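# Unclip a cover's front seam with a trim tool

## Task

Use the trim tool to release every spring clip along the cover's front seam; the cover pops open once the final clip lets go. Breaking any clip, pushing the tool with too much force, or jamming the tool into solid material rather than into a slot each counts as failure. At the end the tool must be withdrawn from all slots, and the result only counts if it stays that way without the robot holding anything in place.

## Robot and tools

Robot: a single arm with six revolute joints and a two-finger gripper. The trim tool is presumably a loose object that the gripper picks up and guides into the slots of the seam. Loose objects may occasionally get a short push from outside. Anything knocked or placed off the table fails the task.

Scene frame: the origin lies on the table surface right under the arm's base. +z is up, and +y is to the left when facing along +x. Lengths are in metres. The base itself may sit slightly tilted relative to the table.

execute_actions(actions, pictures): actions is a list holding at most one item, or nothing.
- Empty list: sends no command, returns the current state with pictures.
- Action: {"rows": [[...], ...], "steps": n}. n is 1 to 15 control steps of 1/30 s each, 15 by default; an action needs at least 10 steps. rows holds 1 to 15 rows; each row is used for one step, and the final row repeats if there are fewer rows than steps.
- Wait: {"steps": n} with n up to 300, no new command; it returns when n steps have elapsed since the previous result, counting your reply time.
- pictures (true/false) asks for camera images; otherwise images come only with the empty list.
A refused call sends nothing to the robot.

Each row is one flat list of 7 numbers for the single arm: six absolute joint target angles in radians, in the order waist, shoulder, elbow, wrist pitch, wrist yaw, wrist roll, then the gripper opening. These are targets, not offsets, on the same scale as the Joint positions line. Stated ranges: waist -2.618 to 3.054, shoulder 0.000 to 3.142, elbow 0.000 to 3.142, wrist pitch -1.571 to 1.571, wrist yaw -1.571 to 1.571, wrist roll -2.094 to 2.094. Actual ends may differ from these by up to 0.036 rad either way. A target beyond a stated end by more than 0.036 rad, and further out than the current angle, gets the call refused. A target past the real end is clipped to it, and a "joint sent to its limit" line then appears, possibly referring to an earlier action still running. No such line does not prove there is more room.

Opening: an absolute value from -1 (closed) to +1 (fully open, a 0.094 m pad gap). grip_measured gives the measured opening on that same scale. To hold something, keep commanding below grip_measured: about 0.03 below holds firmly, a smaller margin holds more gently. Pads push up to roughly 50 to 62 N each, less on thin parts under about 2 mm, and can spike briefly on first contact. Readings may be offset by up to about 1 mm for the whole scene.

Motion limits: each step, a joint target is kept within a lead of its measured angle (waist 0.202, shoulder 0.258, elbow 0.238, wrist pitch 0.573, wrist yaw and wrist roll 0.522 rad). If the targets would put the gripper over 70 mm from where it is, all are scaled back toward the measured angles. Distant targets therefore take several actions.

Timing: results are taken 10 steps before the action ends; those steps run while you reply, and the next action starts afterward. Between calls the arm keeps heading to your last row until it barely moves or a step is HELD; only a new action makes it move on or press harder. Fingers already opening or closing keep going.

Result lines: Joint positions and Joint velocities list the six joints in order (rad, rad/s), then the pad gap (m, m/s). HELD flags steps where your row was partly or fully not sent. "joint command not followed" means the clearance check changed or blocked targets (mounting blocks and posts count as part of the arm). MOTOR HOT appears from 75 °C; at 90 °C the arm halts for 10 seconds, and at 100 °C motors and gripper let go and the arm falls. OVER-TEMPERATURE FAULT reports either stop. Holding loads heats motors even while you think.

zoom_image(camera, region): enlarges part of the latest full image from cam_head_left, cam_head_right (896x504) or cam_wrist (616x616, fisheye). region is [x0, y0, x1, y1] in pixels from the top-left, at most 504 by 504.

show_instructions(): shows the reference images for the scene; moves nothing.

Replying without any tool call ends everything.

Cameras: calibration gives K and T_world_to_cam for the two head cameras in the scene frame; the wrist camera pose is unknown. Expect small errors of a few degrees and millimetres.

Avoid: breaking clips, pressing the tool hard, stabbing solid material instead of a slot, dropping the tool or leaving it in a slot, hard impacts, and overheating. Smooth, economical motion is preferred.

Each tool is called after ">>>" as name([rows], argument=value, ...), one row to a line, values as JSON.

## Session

>>> show_instructions()

Reference images for this scene: manual page 1, manual page 2, manual page 3, manual page 4.

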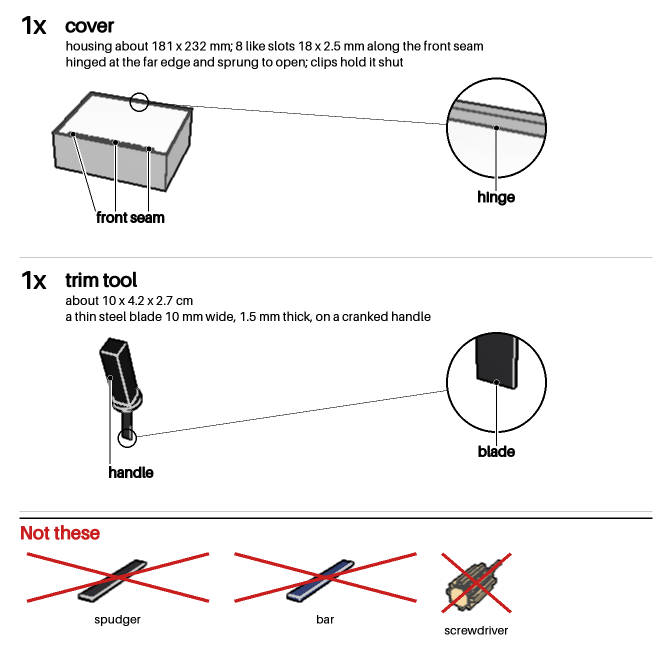

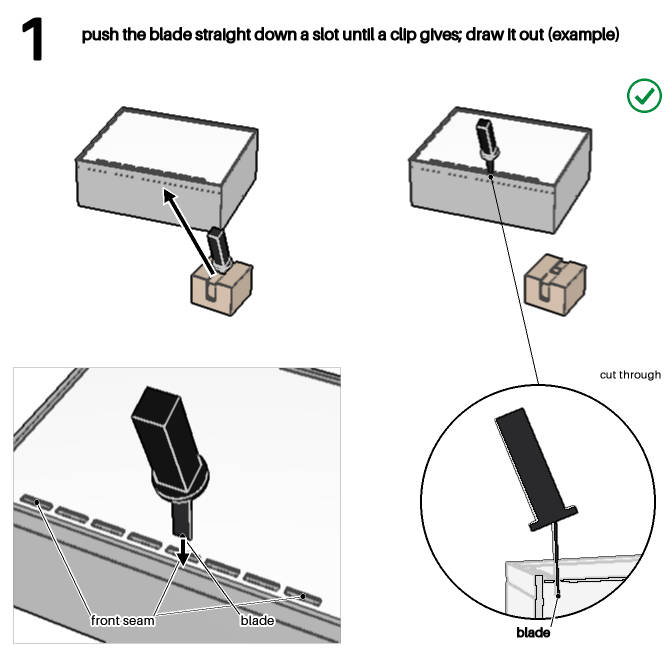

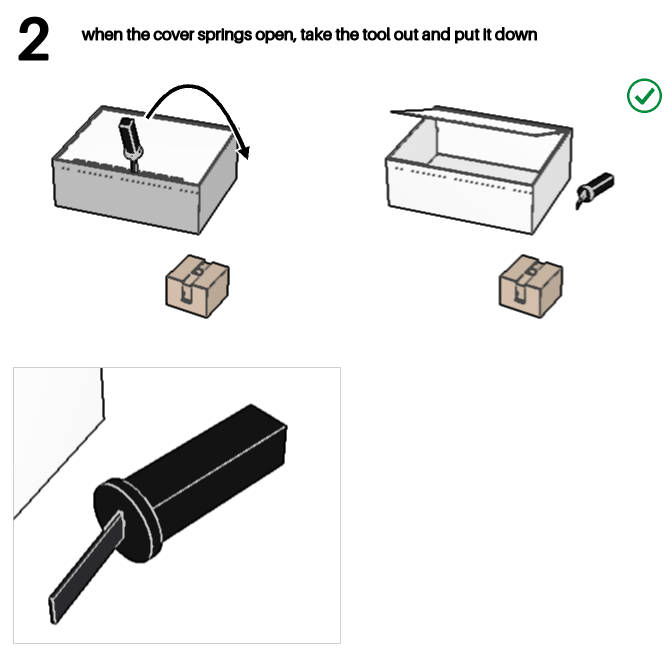

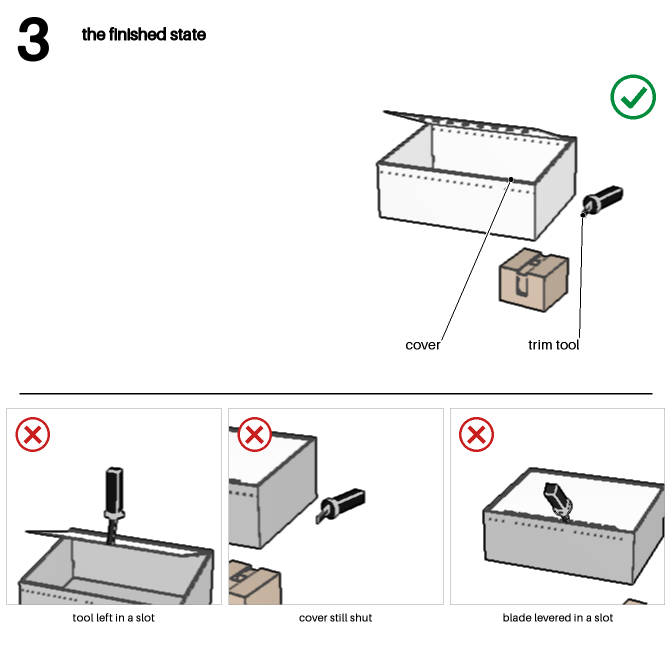

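>>> execute_actions(actions=[])

Scene clock: 0.00 s of 5100.00 s.
grip_measured=+1.000
Joint positions: [-1.585  0.596  0.191  0.649 -0.021  0.175  0.094]
Joint velocities: [ 0.007 -0.007  0.002 -0.081  0.037  0.007  0.   ]
Motor temperatures (°C, as the motors report them): [25 28 26 26 27 24]

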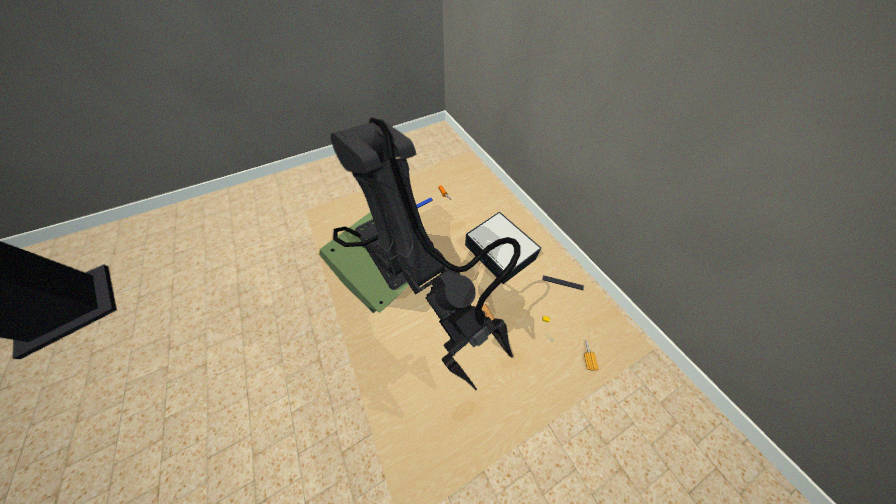

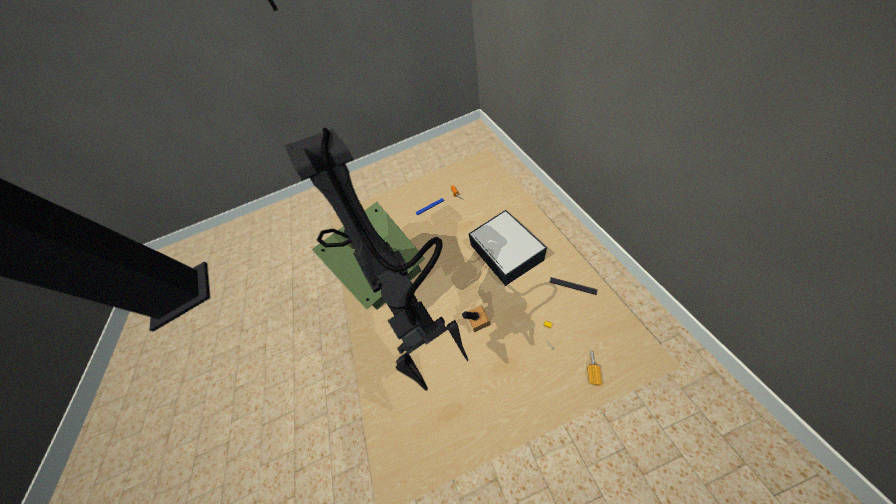

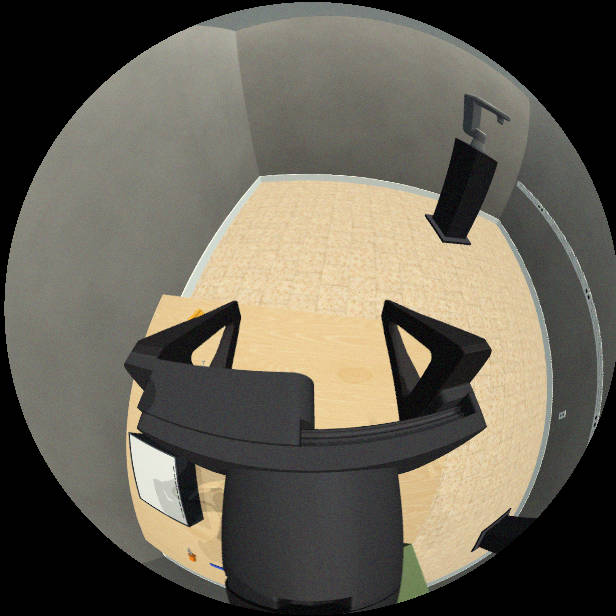

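>>> zoom_image(camera="cam_head_right", region=[440,190,580,350])

>>> zoom_image(camera="cam_head_left", region=[440,190,580,350])

Region (440, 190, 580, 350) of cam_head_right's 896x504 image, scaled by 3.150, with more detail than that image has; it fills the left 441 columns of this view, and the rest is white.

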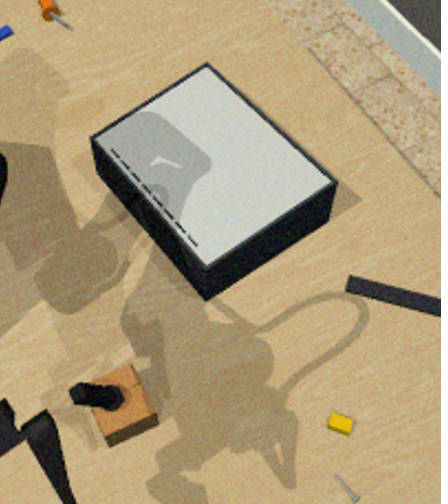

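Region (440, 190, 580, 350) of cam_head_left's 896x504 image, scaled by 3.150, with more detail than that image has; it fills the left 441 columns of this view, and the rest is white.

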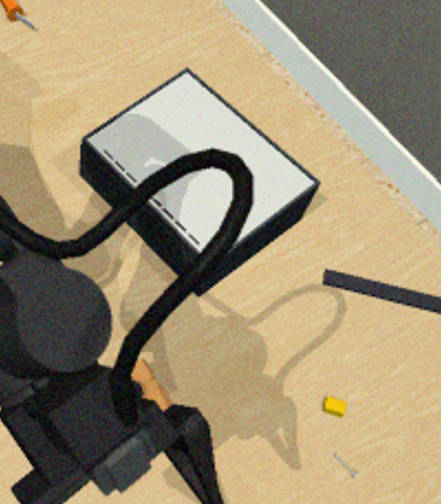

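>>> execute_actions([
  {"rows":[[-1.53,0.65,0.22,0.59,0.01,0.11,1],[-1.47,0.71,0.25,0.52,0.04,0.04,1],[-1.41,0.77,0.28,0.45,0.07,-0.03,1],[-1.35,0.83,0.32,0.38,0.10,-0.10,1],[-1.29,0.89,0.36,0.31,0.13,-0.17,1],[-1.23,0.95,0.40,0.24,0.16,-0.24,1],[-1.17,1.01,0.44,0.17,0.19,-0.31,1],[-1.11,1.07,0.48,0.10,0.22,-0.38,1],[-1.05,1.13,0.52,0.03,0.25,-0.45,1],[-0.99,1.19,0.56,-0.04,0.28,-0.52,1],[-0.93,1.25,0.59,-0.11,0.31,-0.59,1],[-0.88,1.30,0.62,-0.17,0.34,-0.66,1],[-0.84,1.34,0.635,-0.22,0.37,-0.72,1],[-0.81,1.36,0.64,-0.25,0.39,-0.76,1],[-0.795,1.372,0.642,-0.258,0.405,-0.788,1]],"steps":15},
])

>>> execute_actions([
  {"steps":30},
], pictures=true)

Scene clock: 3.33 s of 5100.00 s.
grip_measured=+1.000
Joint positions: [-1.398  0.772  0.279  0.536  0.05   0.032  0.094]
Joint velocities: [ 1.692  1.785  1.033 -1.341  0.52  -1.282  0.   ]
Motor temperatures (°C, as the motors report them): [25 28 26 27 27 24]
Steps of this call (steps 1 to 90: nothing new was sent; then 0.17 s passed at rest; steps 91 to 95: the first 5 steps of this action). Readings (joint positions):
91: [-1.577 0.601 0.192 0.648 -0.014 0.166]
92: [-1.552 0.621 0.200 0.638 -0.002 0.146]
94: [-1.456 0.712 0.245 0.580 0.031 0.077]
95: the state above

Scene clock: 4.33 s of 5100.00 s.
grip_measured=+1.000
Joint positions: [-0.797  1.371  0.62  -0.237  0.396 -0.777  0.094]
Joint velocities: [-0.017 -0.007 -0.012 -0.022  0.022 -0.007  0.   ]
Motor temperatures (°C, as the motors report them): [25 28 26 27 27 24]
Kept back: nothing.
Steps of this call (steps 1 to 10: the last 10 steps of your previous action; steps 11 to 30: the robot went on to your last target). Readings (joint positions):
1: [-1.338 0.835 0.316 0.485 0.070 -0.018]
2: [-1.277 0.898 0.356 0.431 0.093 -0.073]
4: [-1.158 1.021 0.438 0.315 0.141 -0.190]
8: [-0.928 1.252 0.587 0.075 0.246 -0.445]
30: the state above

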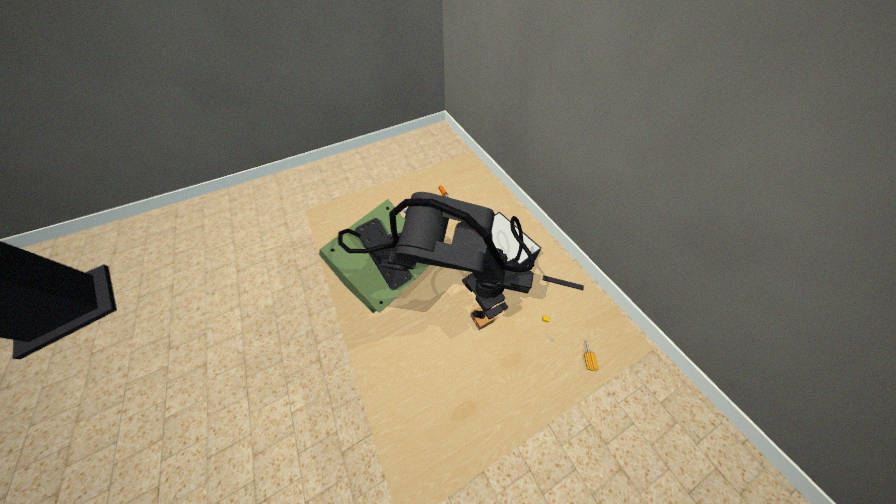

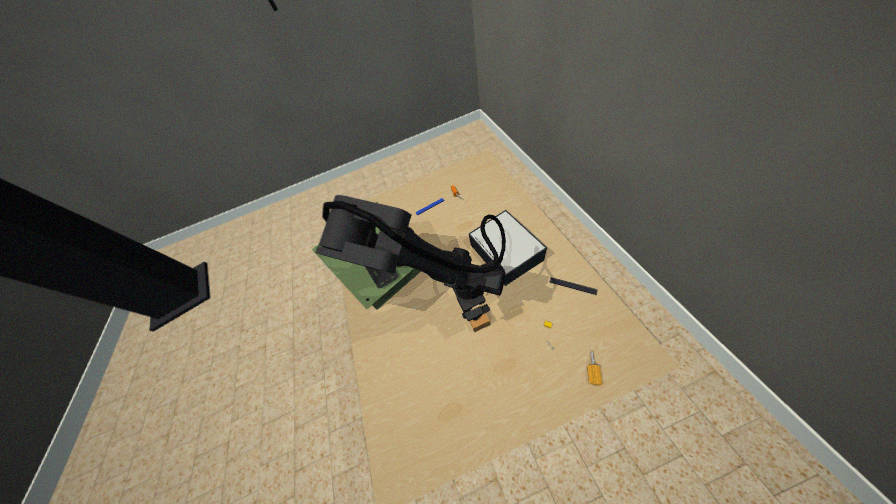

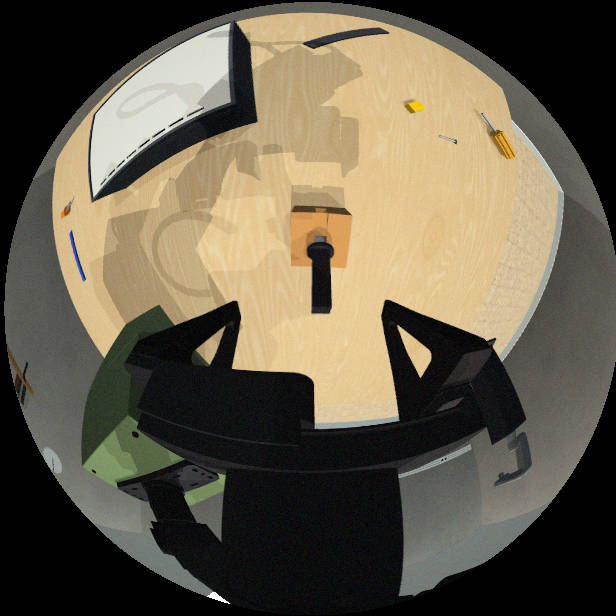

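>>> execute_actions([
  {"rows":[[-0.815,1.385,0.650,-0.220,0.385,-0.795,1],[-0.830,1.400,0.652,-0.200,0.378,-0.805,1],[-0.845,1.420,0.652,-0.180,0.370,-0.815,1],[-0.860,1.440,0.652,-0.160,0.362,-0.825,1],[-0.872,1.460,0.652,-0.140,0.355,-0.835,1],[-0.882,1.475,0.652,-0.120,0.350,-0.845,1],[-0.890,1.487,0.652,-0.105,0.345,-0.852,1],[-0.895,1.494,0.652,-0.095,0.342,-0.857,1],[-0.896,1.496,0.652,-0.092,0.341,-0.857,1]],"steps":11},
])

>>> execute_actions([
  {"steps":24},
], pictures=true)

Scene clock: 6.27 s of 5100.00 s.
grip_measured=+1.000
Joint positions: [-0.798  1.371  0.62  -0.238  0.397 -0.78   0.094]
Joint velocities: [-0.061 -0.002 -0.012  0.037 -0.051 -0.007  0.   ]
Motor temperatures (°C, as the motors report them): [25 28 27 27 27 24]
Steps of this call (steps 1 to 15: the robot went on to your last target; steps 16 to 57: nothing new was sent; step 58: the first step of this action). Readings (joint positions):
58: the state above

Scene clock: 7.07 s of 5100.00 s.
grip_measured=+1.000
Joint positions: [-0.89   1.485  0.627 -0.108  0.356 -0.847  0.094]
Joint velocities: [-0.007  0.002 -0.007  0.081 -0.022  0.051  0.   ]
Motor temperatures (°C, as the motors report them): [25 28 27 27 27 24]
Kept back: nothing.
Steps of this call (steps 1 to 10: the last 10 steps of your previous action; steps 11 to 24: the robot went on to your last target). Readings (joint positions):
1: [-0.803 1.373 0.620 -0.235 0.395 -0.783]
2: [-0.812 1.379 0.620 -0.227 0.392 -0.788]
4: [-0.839 1.406 0.623 -0.204 0.385 -0.799]
8: [-0.884 1.473 0.627 -0.152 0.371 -0.826]
24: the state above

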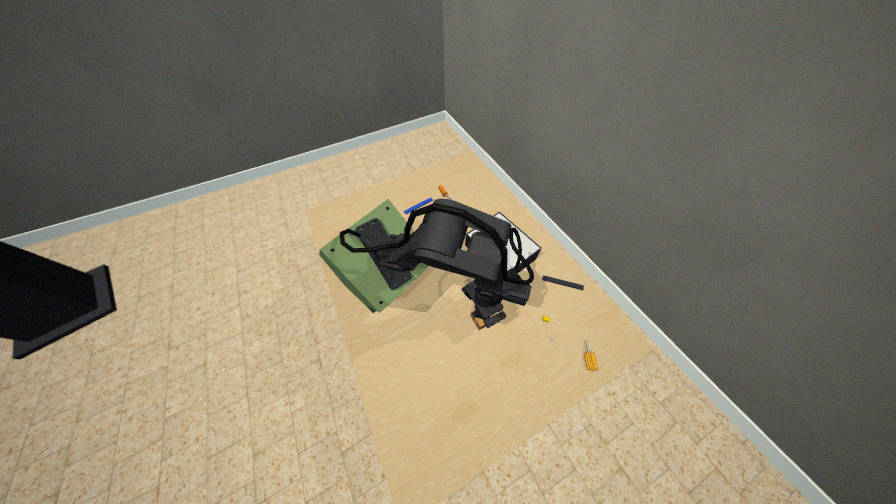

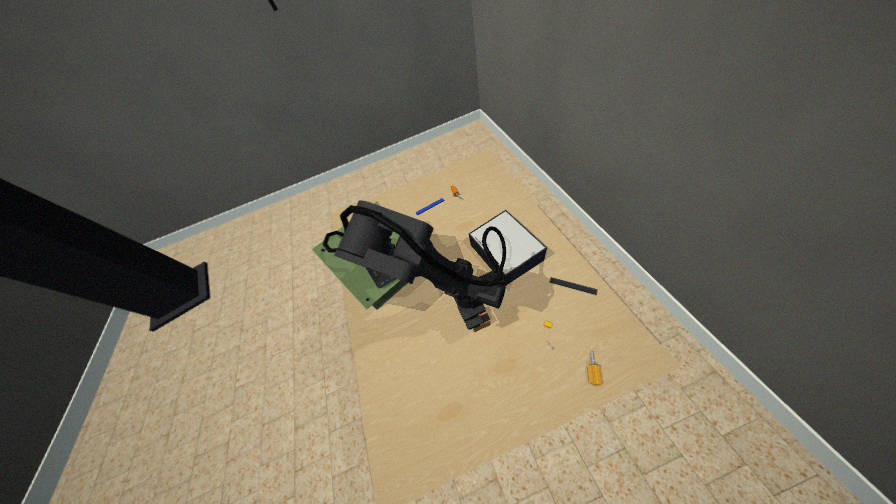

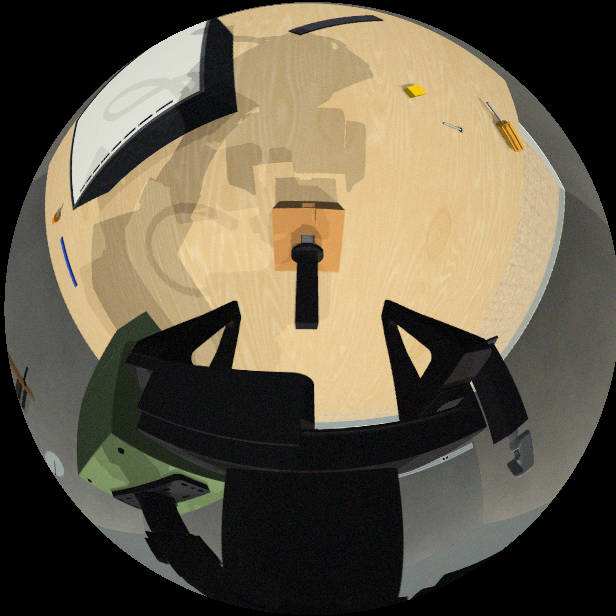

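>>> execute_actions(actions=[])

Scene clock: 9.27 s of 5100.00 s.
grip_measured=+1.000
Joint positions: [-0.89   1.485  0.627 -0.107  0.356 -0.848  0.094]
Joint velocities: [ 0.017  0.002  0.017 -0.022  0.007  0.022  0.   ]
Motor temperatures (°C, as the motors report them): [25 28 27 27 27 24]
Kept back: nothing.
Steps of this call (steps 1 to 30: the robot went on to your last target; steps 31 to 66: nothing new was sent). Readings (joint positions):
1: [-0.890 1.485 0.627 -0.108 0.356 -0.848]
2: [-0.890 1.485 0.627 -0.107 0.356 -0.848]
4: [-0.890 1.485 0.627 -0.107 0.356 -0.848]
8: [-0.890 1.485 0.627 -0.107 0.356 -0.848]
66: the state above
The arm was judged still, so your last target was given up. Only a new action makes it travel on or press farther. Fingers that are still opening or closing keep moving.

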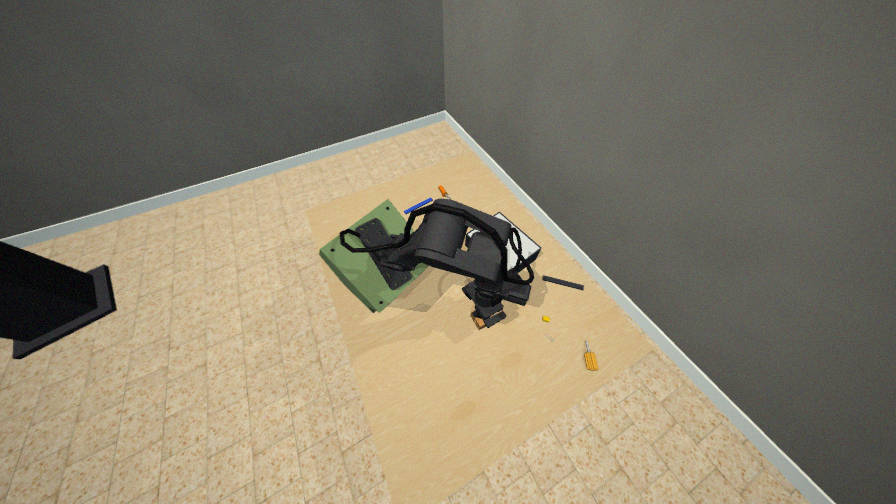

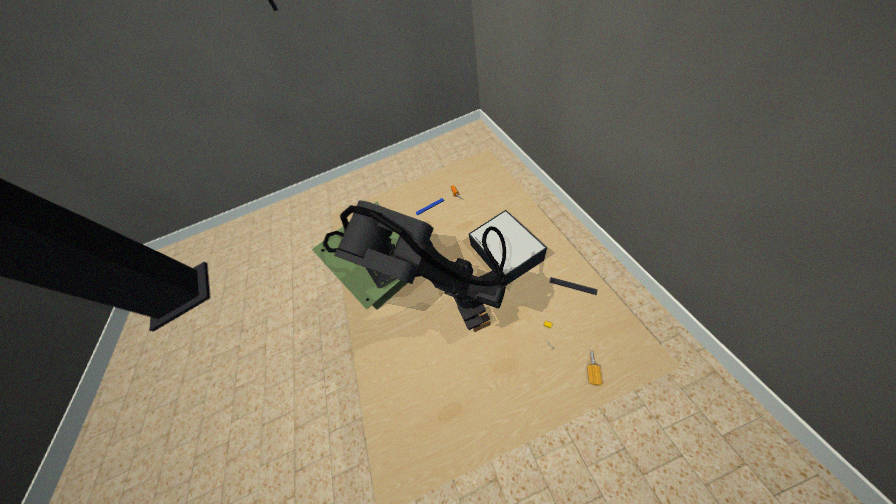

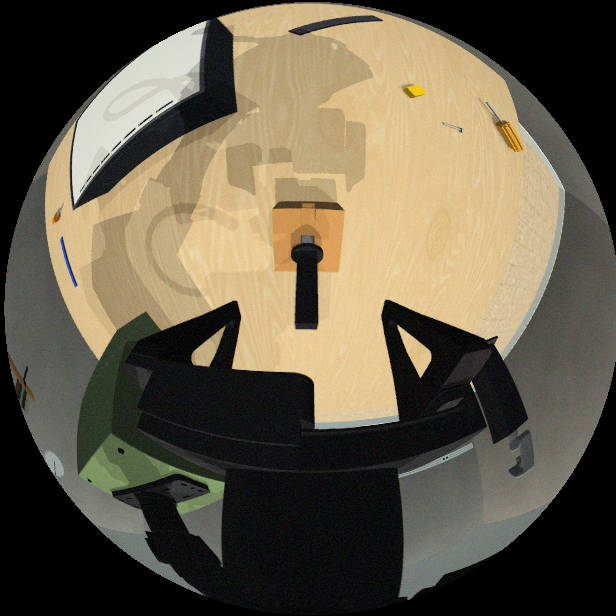

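>>> show_instructions()

Reference images for this scene: manual page 1, manual page 2, manual page 3, manual page 4.

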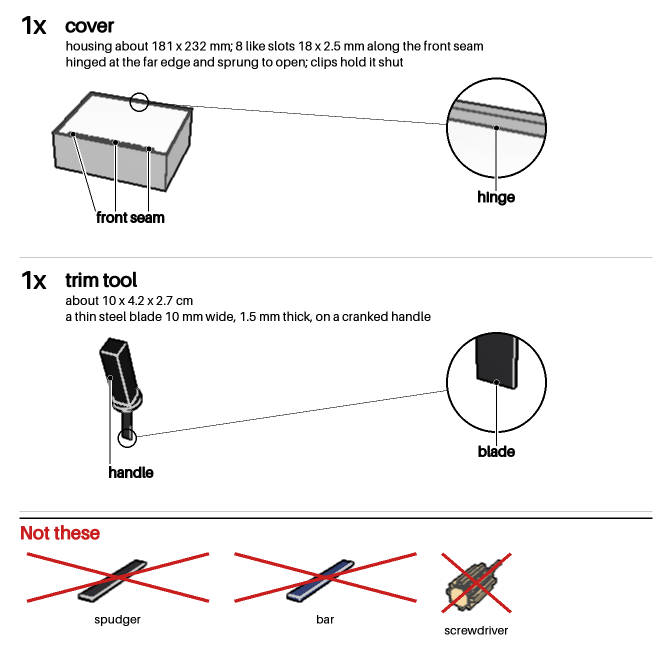

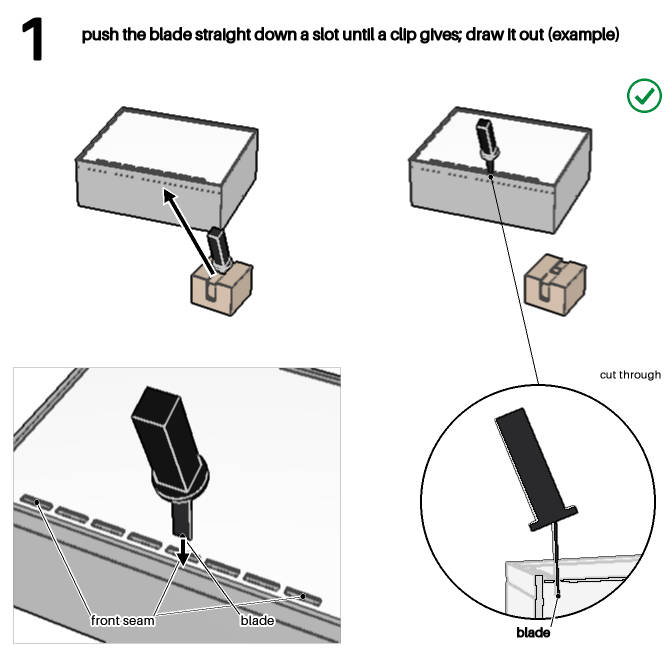

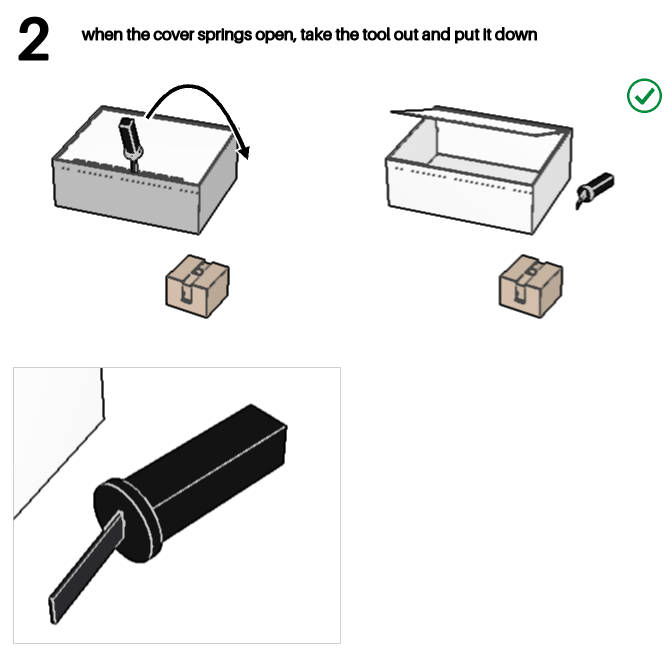

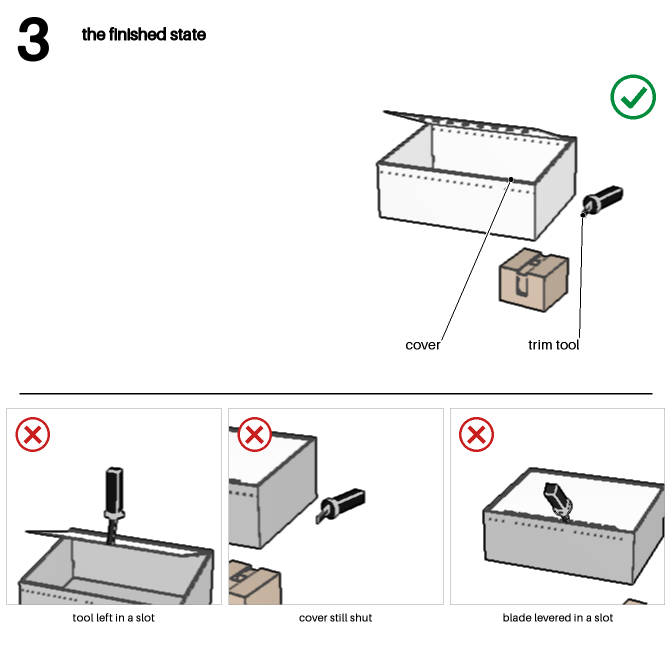

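>>> execute_actions([
  {"rows": [[-0.905,1.53,0.655,-0.06,0.335,-0.865,1],[-0.915,1.56,0.658,-0.03,0.33,-0.872,1],[-0.925,1.59,0.661,0.0,0.325,-0.88,1],[-0.929,1.615,0.661,0.028,0.322,-0.887,1]], "steps": 15},
])

>>> execute_actions([
  {"steps": 20},
], pictures=true)

Scene clock: 12.13 s of 5100.00 s.
grip_measured=+1.000
Joint positions: [-0.914  1.571  0.639 -0.039  0.345 -0.863  0.094]
Joint velocities: [-0.188  0.672  0.042  0.418 -0.11  -0.125  0.   ]
Motor temperatures (°C, as the motors report them): [25 28 27 27 27 24]
Steps of this call (steps 1 to 81: nothing new was sent; steps 82 to 86: the first 5 steps of this action). Readings (joint positions):
82: [-0.891 1.488 0.627 -0.102 0.355 -0.850]
83: [-0.894 1.499 0.628 -0.090 0.353 -0.852]
85: [-0.907 1.545 0.636 -0.056 0.347 -0.860]
86: the state above

Scene clock: 12.80 s of 5100.00 s.
grip_measured=+1.000
Joint positions: [-0.923  1.607  0.639  0.013  0.337 -0.878  0.094]
Joint velocities: [-0.007  0.002 -0.012 -0.037  0.037 -0.095  0.   ]
Motor temperatures (°C, as the motors report them): [25 29 27 27 27 24]
Kept back: nothing.
Steps of this call (steps 1 to 10: the last 10 steps of your previous action; steps 11 to 20: the robot went on to your last target). Readings (joint positions):
1: [-0.919 1.589 0.639 -0.028 0.344 -0.866]
2: [-0.921 1.601 0.639 -0.023 0.342 -0.869]
4: [-0.923 1.607 0.639 -0.016 0.341 -0.872]
8: [-0.923 1.607 0.639 0.003 0.338 -0.876]
20: the state above

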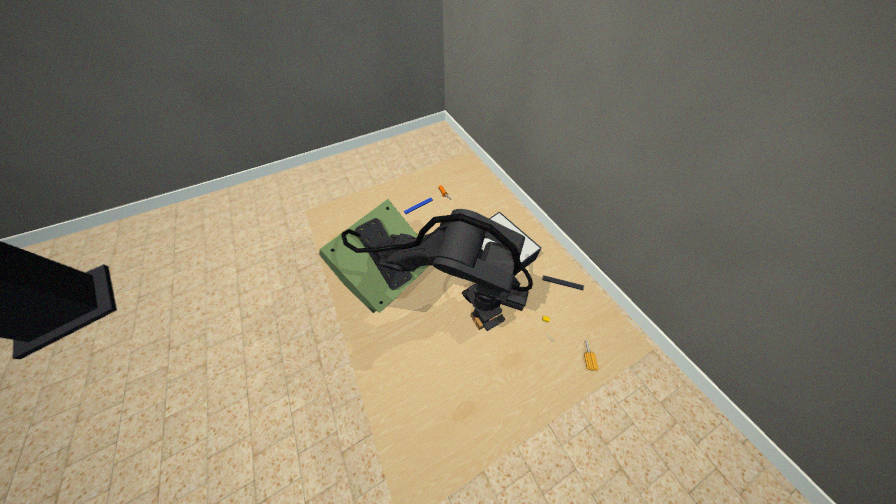

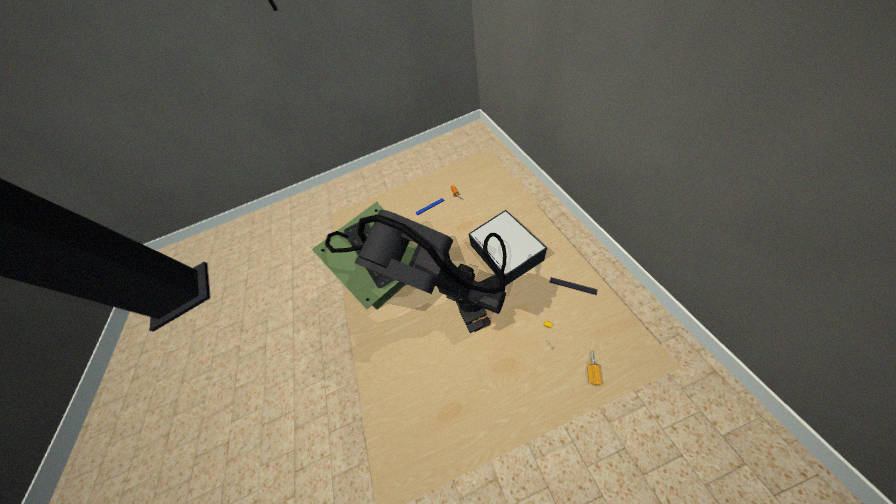

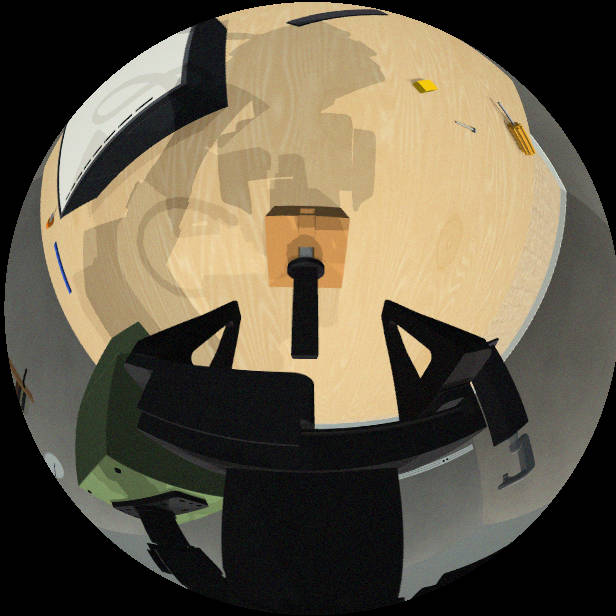

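>>> execute_actions([
  {"rows": [[-0.905,1.635,0.661,0.05,0.322,-0.887,1],[-0.905,1.635,0.661,0.05,0.322,-0.887,1],[-0.908,1.634,0.661,0.048,0.322,-0.887,1],[-0.91,1.634,0.661,0.046,0.322,-0.887,1]], "steps": 12},
])

>>> execute_actions([
  {"steps": 18},
], pictures=true)

Scene clock: 14.07 s of 5100.00 s.
grip_measured=+1.000
Joint positions: [-0.923  1.611  0.639  0.021  0.337 -0.878  0.094]
Joint velocities: [-0.012  0.076  0.007  0.198 -0.066  0.037  0.   ]
Motor temperatures (°C, as the motors report them): [25 29 27 27 27 24]
Steps of this call (steps 1 to 15: the robot went on to your last target; steps 16 to 36: nothing new was sent; steps 37 to 38: the first 2 steps of this action). Readings (joint positions):
37: [-0.923 1.608 0.639 0.016 0.337 -0.878]
38: the state above

Scene clock: 14.67 s of 5100.00 s.
grip_measured=+1.000
Joint positions: [-0.923  1.616  0.639  0.031  0.337 -0.878  0.094]
Joint velocities: [-0.007 -0.007  0.017 -0.022  0.007  0.007  0.   ]
Motor temperatures (°C, as the motors report them): [25 29 27 27 27 24]
Kept back: nothing.
Steps of this call (steps 1 to 10: the last 10 steps of your previous action; steps 11 to 18: the robot went on to your last target). Readings (joint positions):
1: [-0.923 1.613 0.639 0.024 0.337 -0.878]
2: [-0.923 1.615 0.639 0.025 0.337 -0.878]
4: [-0.923 1.616 0.639 0.027 0.337 -0.878]
8: [-0.923 1.616 0.639 0.030 0.337 -0.878]
18: the state above

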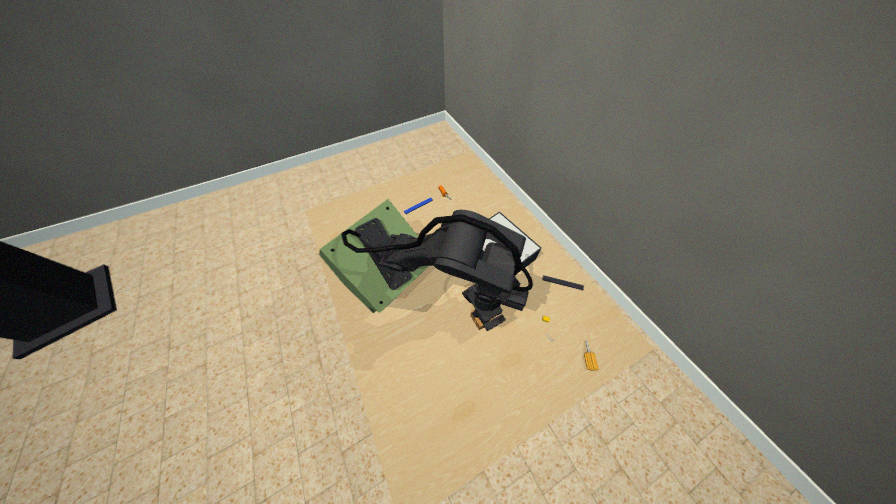

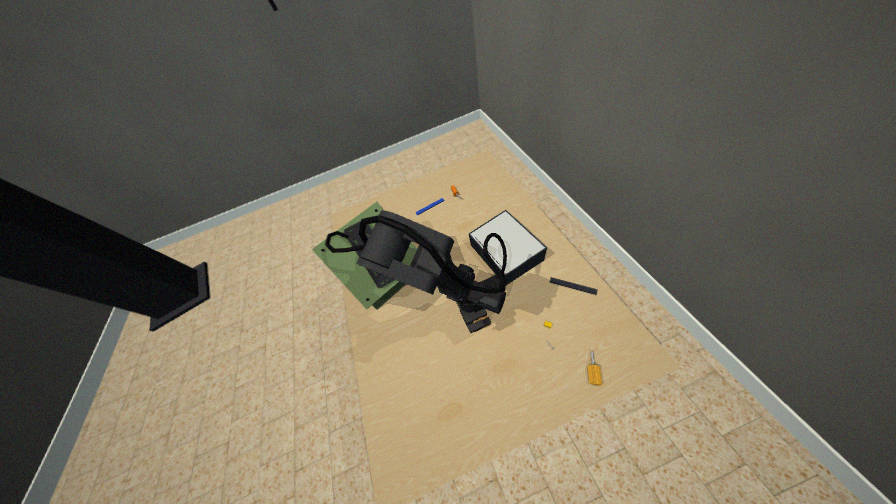

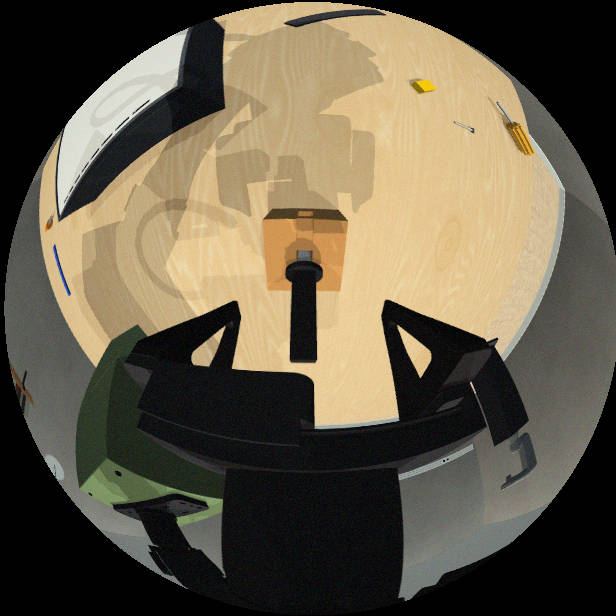

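>>> execute_actions([
  {"rows": [[-0.897,1.64,0.661,0.052,0.322,-0.887,1],[-0.897,1.64,0.661,0.052,0.322,-0.887,1],[-0.898,1.638,0.661,0.052,0.322,-0.887,1]], "steps": 12},
])

>>> execute_actions([
  {"steps": 18},
], pictures=true)

Scene clock: 15.20 s of 5100.00 s.
grip_measured=+1.000
Joint positions: [-0.919  1.616  0.639  0.033  0.337 -0.878  0.094]
Joint velocities: [ 0.095  0.002  0.007  0.007 -0.081  0.081  0.   ]
Motor temperatures (°C, as the motors report them): [25 29 27 27 27 24]
Steps of this call (steps 1 to 14: the robot went on to your last target; steps 15 to 16: the first 2 steps of this action). Readings (joint positions):
15: [-0.921 1.616 0.639 0.032 0.337 -0.878]
16: the state above

Scene clock: 15.80 s of 5100.00 s.
grip_measured=+1.000
Joint positions: [-0.912  1.616  0.639  0.037  0.336 -0.878  0.094]
Joint velocities: [ 0.007  0.017  0.002 -0.051 -0.051  0.007  0.   ]
Motor temperatures (°C, as the motors report them): [25 29 27 27 27 24]
Kept back: nothing.
Steps of this call (steps 1 to 10: the last 10 steps of your previous action; steps 11 to 15: the robot went on to your last target; steps 16 to 18: nothing new was sent). Readings (joint positions):
1: [-0.916 1.616 0.639 0.034 0.336 -0.878]
2: [-0.913 1.616 0.639 0.035 0.336 -0.878]
4: [-0.912 1.616 0.639 0.036 0.336 -0.878]
8: [-0.912 1.616 0.639 0.037 0.336 -0.878]
18: the state above
The arm was judged still, so your last target was given up. Only a new action makes it travel on or press farther. Fingers that are still opening or closing keep moving.

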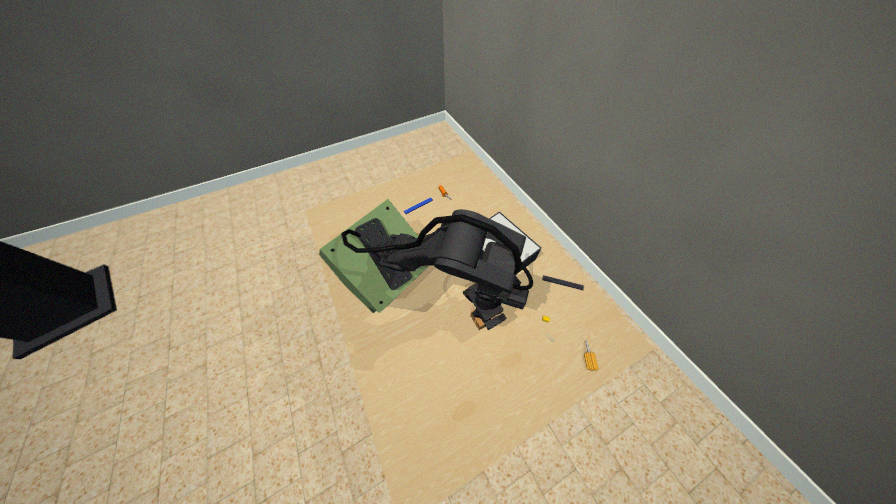

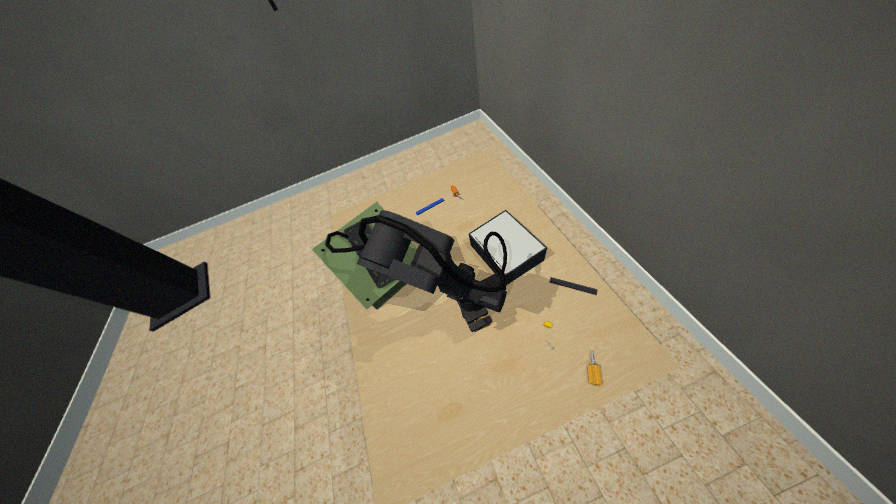

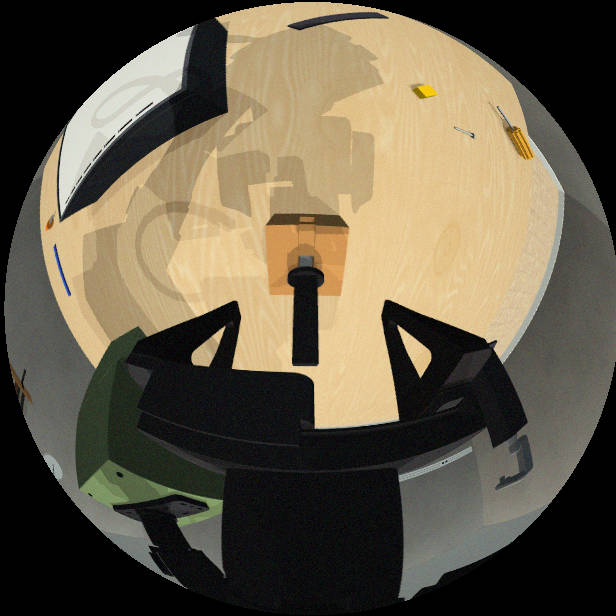

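>>> zoom_image(camera="cam_wrist", region=[230, 200, 390, 400])

Region (230, 200, 390, 400) of cam_wrist's 616x616 image, scaled by 2.520, with more detail than that image has; it fills the left 403 columns of this view, and the rest is white.

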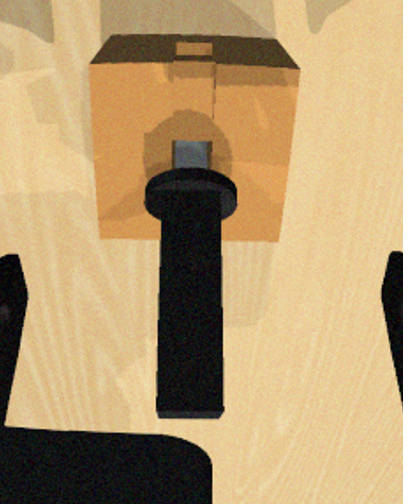

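>>> execute_actions([
  {"rows": [[-0.888,1.63,0.625,0.062,0.322,-0.887,1],[-0.888,1.63,0.625,0.062,0.322,-0.887,1],[-0.889,1.63,0.625,0.062,0.322,-0.887,1]], "steps": 12},
])

>>> execute_actions([
  {"steps": 18},
], pictures=true)

Scene clock: 16.97 s of 5100.00 s.
grip_measured=+1.000
Joint positions: [-0.908  1.616  0.639  0.04   0.336 -0.878  0.094]
Joint velocities: [ 0.071  0.002 -0.012  0.051  0.007  0.051  0.   ]
Motor temperatures (°C, as the motors report them): [25 29 27 27 27 24]
Steps of this call (steps 1 to 33: nothing new was sent; steps 34 to 35: the first 2 steps of this action). Readings (joint positions):
34: [-0.910 1.616 0.639 0.038 0.336 -0.878]
35: the state above

Scene clock: 17.57 s of 5100.00 s.
grip_measured=+1.000
Joint positions: [-0.902  1.616  0.639  0.048  0.336 -0.878  0.094]
Joint velocities: [ 0.002  0.012  0.002 -0.066 -0.037 -0.007  0.   ]
Motor temperatures (°C, as the motors report them): [25 29 27 27 27 24]
Kept back: nothing.
Steps of this call (steps 1 to 10: the last 10 steps of your previous action; steps 11 to 15: the robot went on to your last target; steps 16 to 18: nothing new was sent). Readings (joint positions):
1: [-0.906 1.616 0.639 0.042 0.336 -0.878]
2: [-0.904 1.616 0.639 0.043 0.336 -0.878]
4: [-0.902 1.616 0.639 0.045 0.336 -0.878]
8: [-0.902 1.616 0.639 0.047 0.336 -0.878]
18: the state above
The arm was judged still, so your last target was given up. Only a new action makes it travel on or press farther. Fingers that are still opening or closing keep moving.

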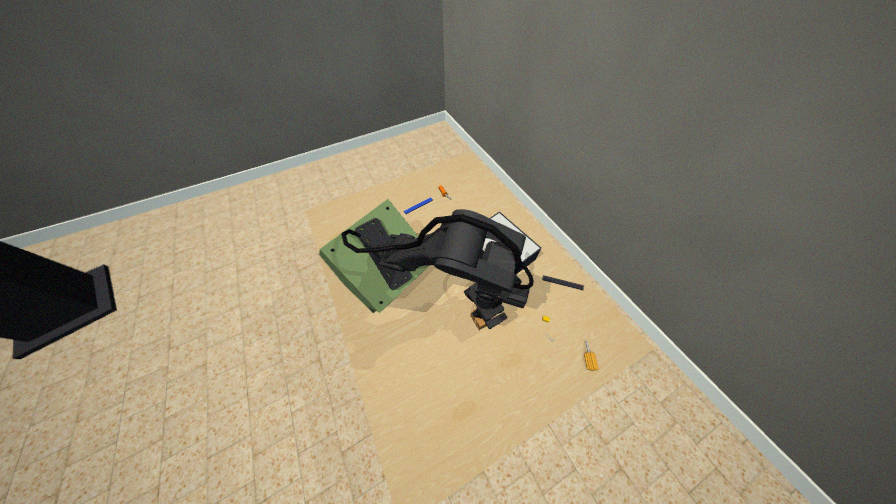

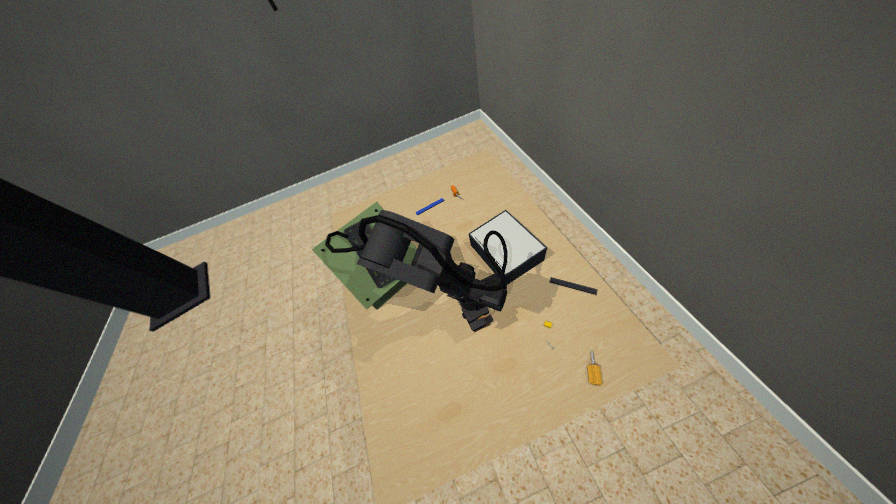

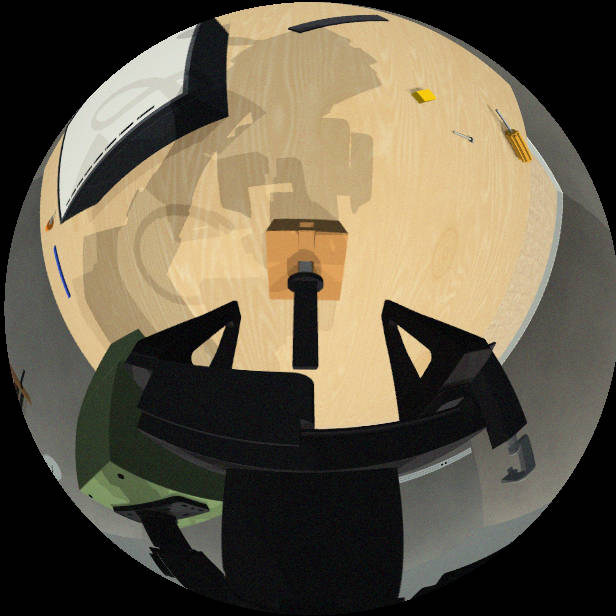

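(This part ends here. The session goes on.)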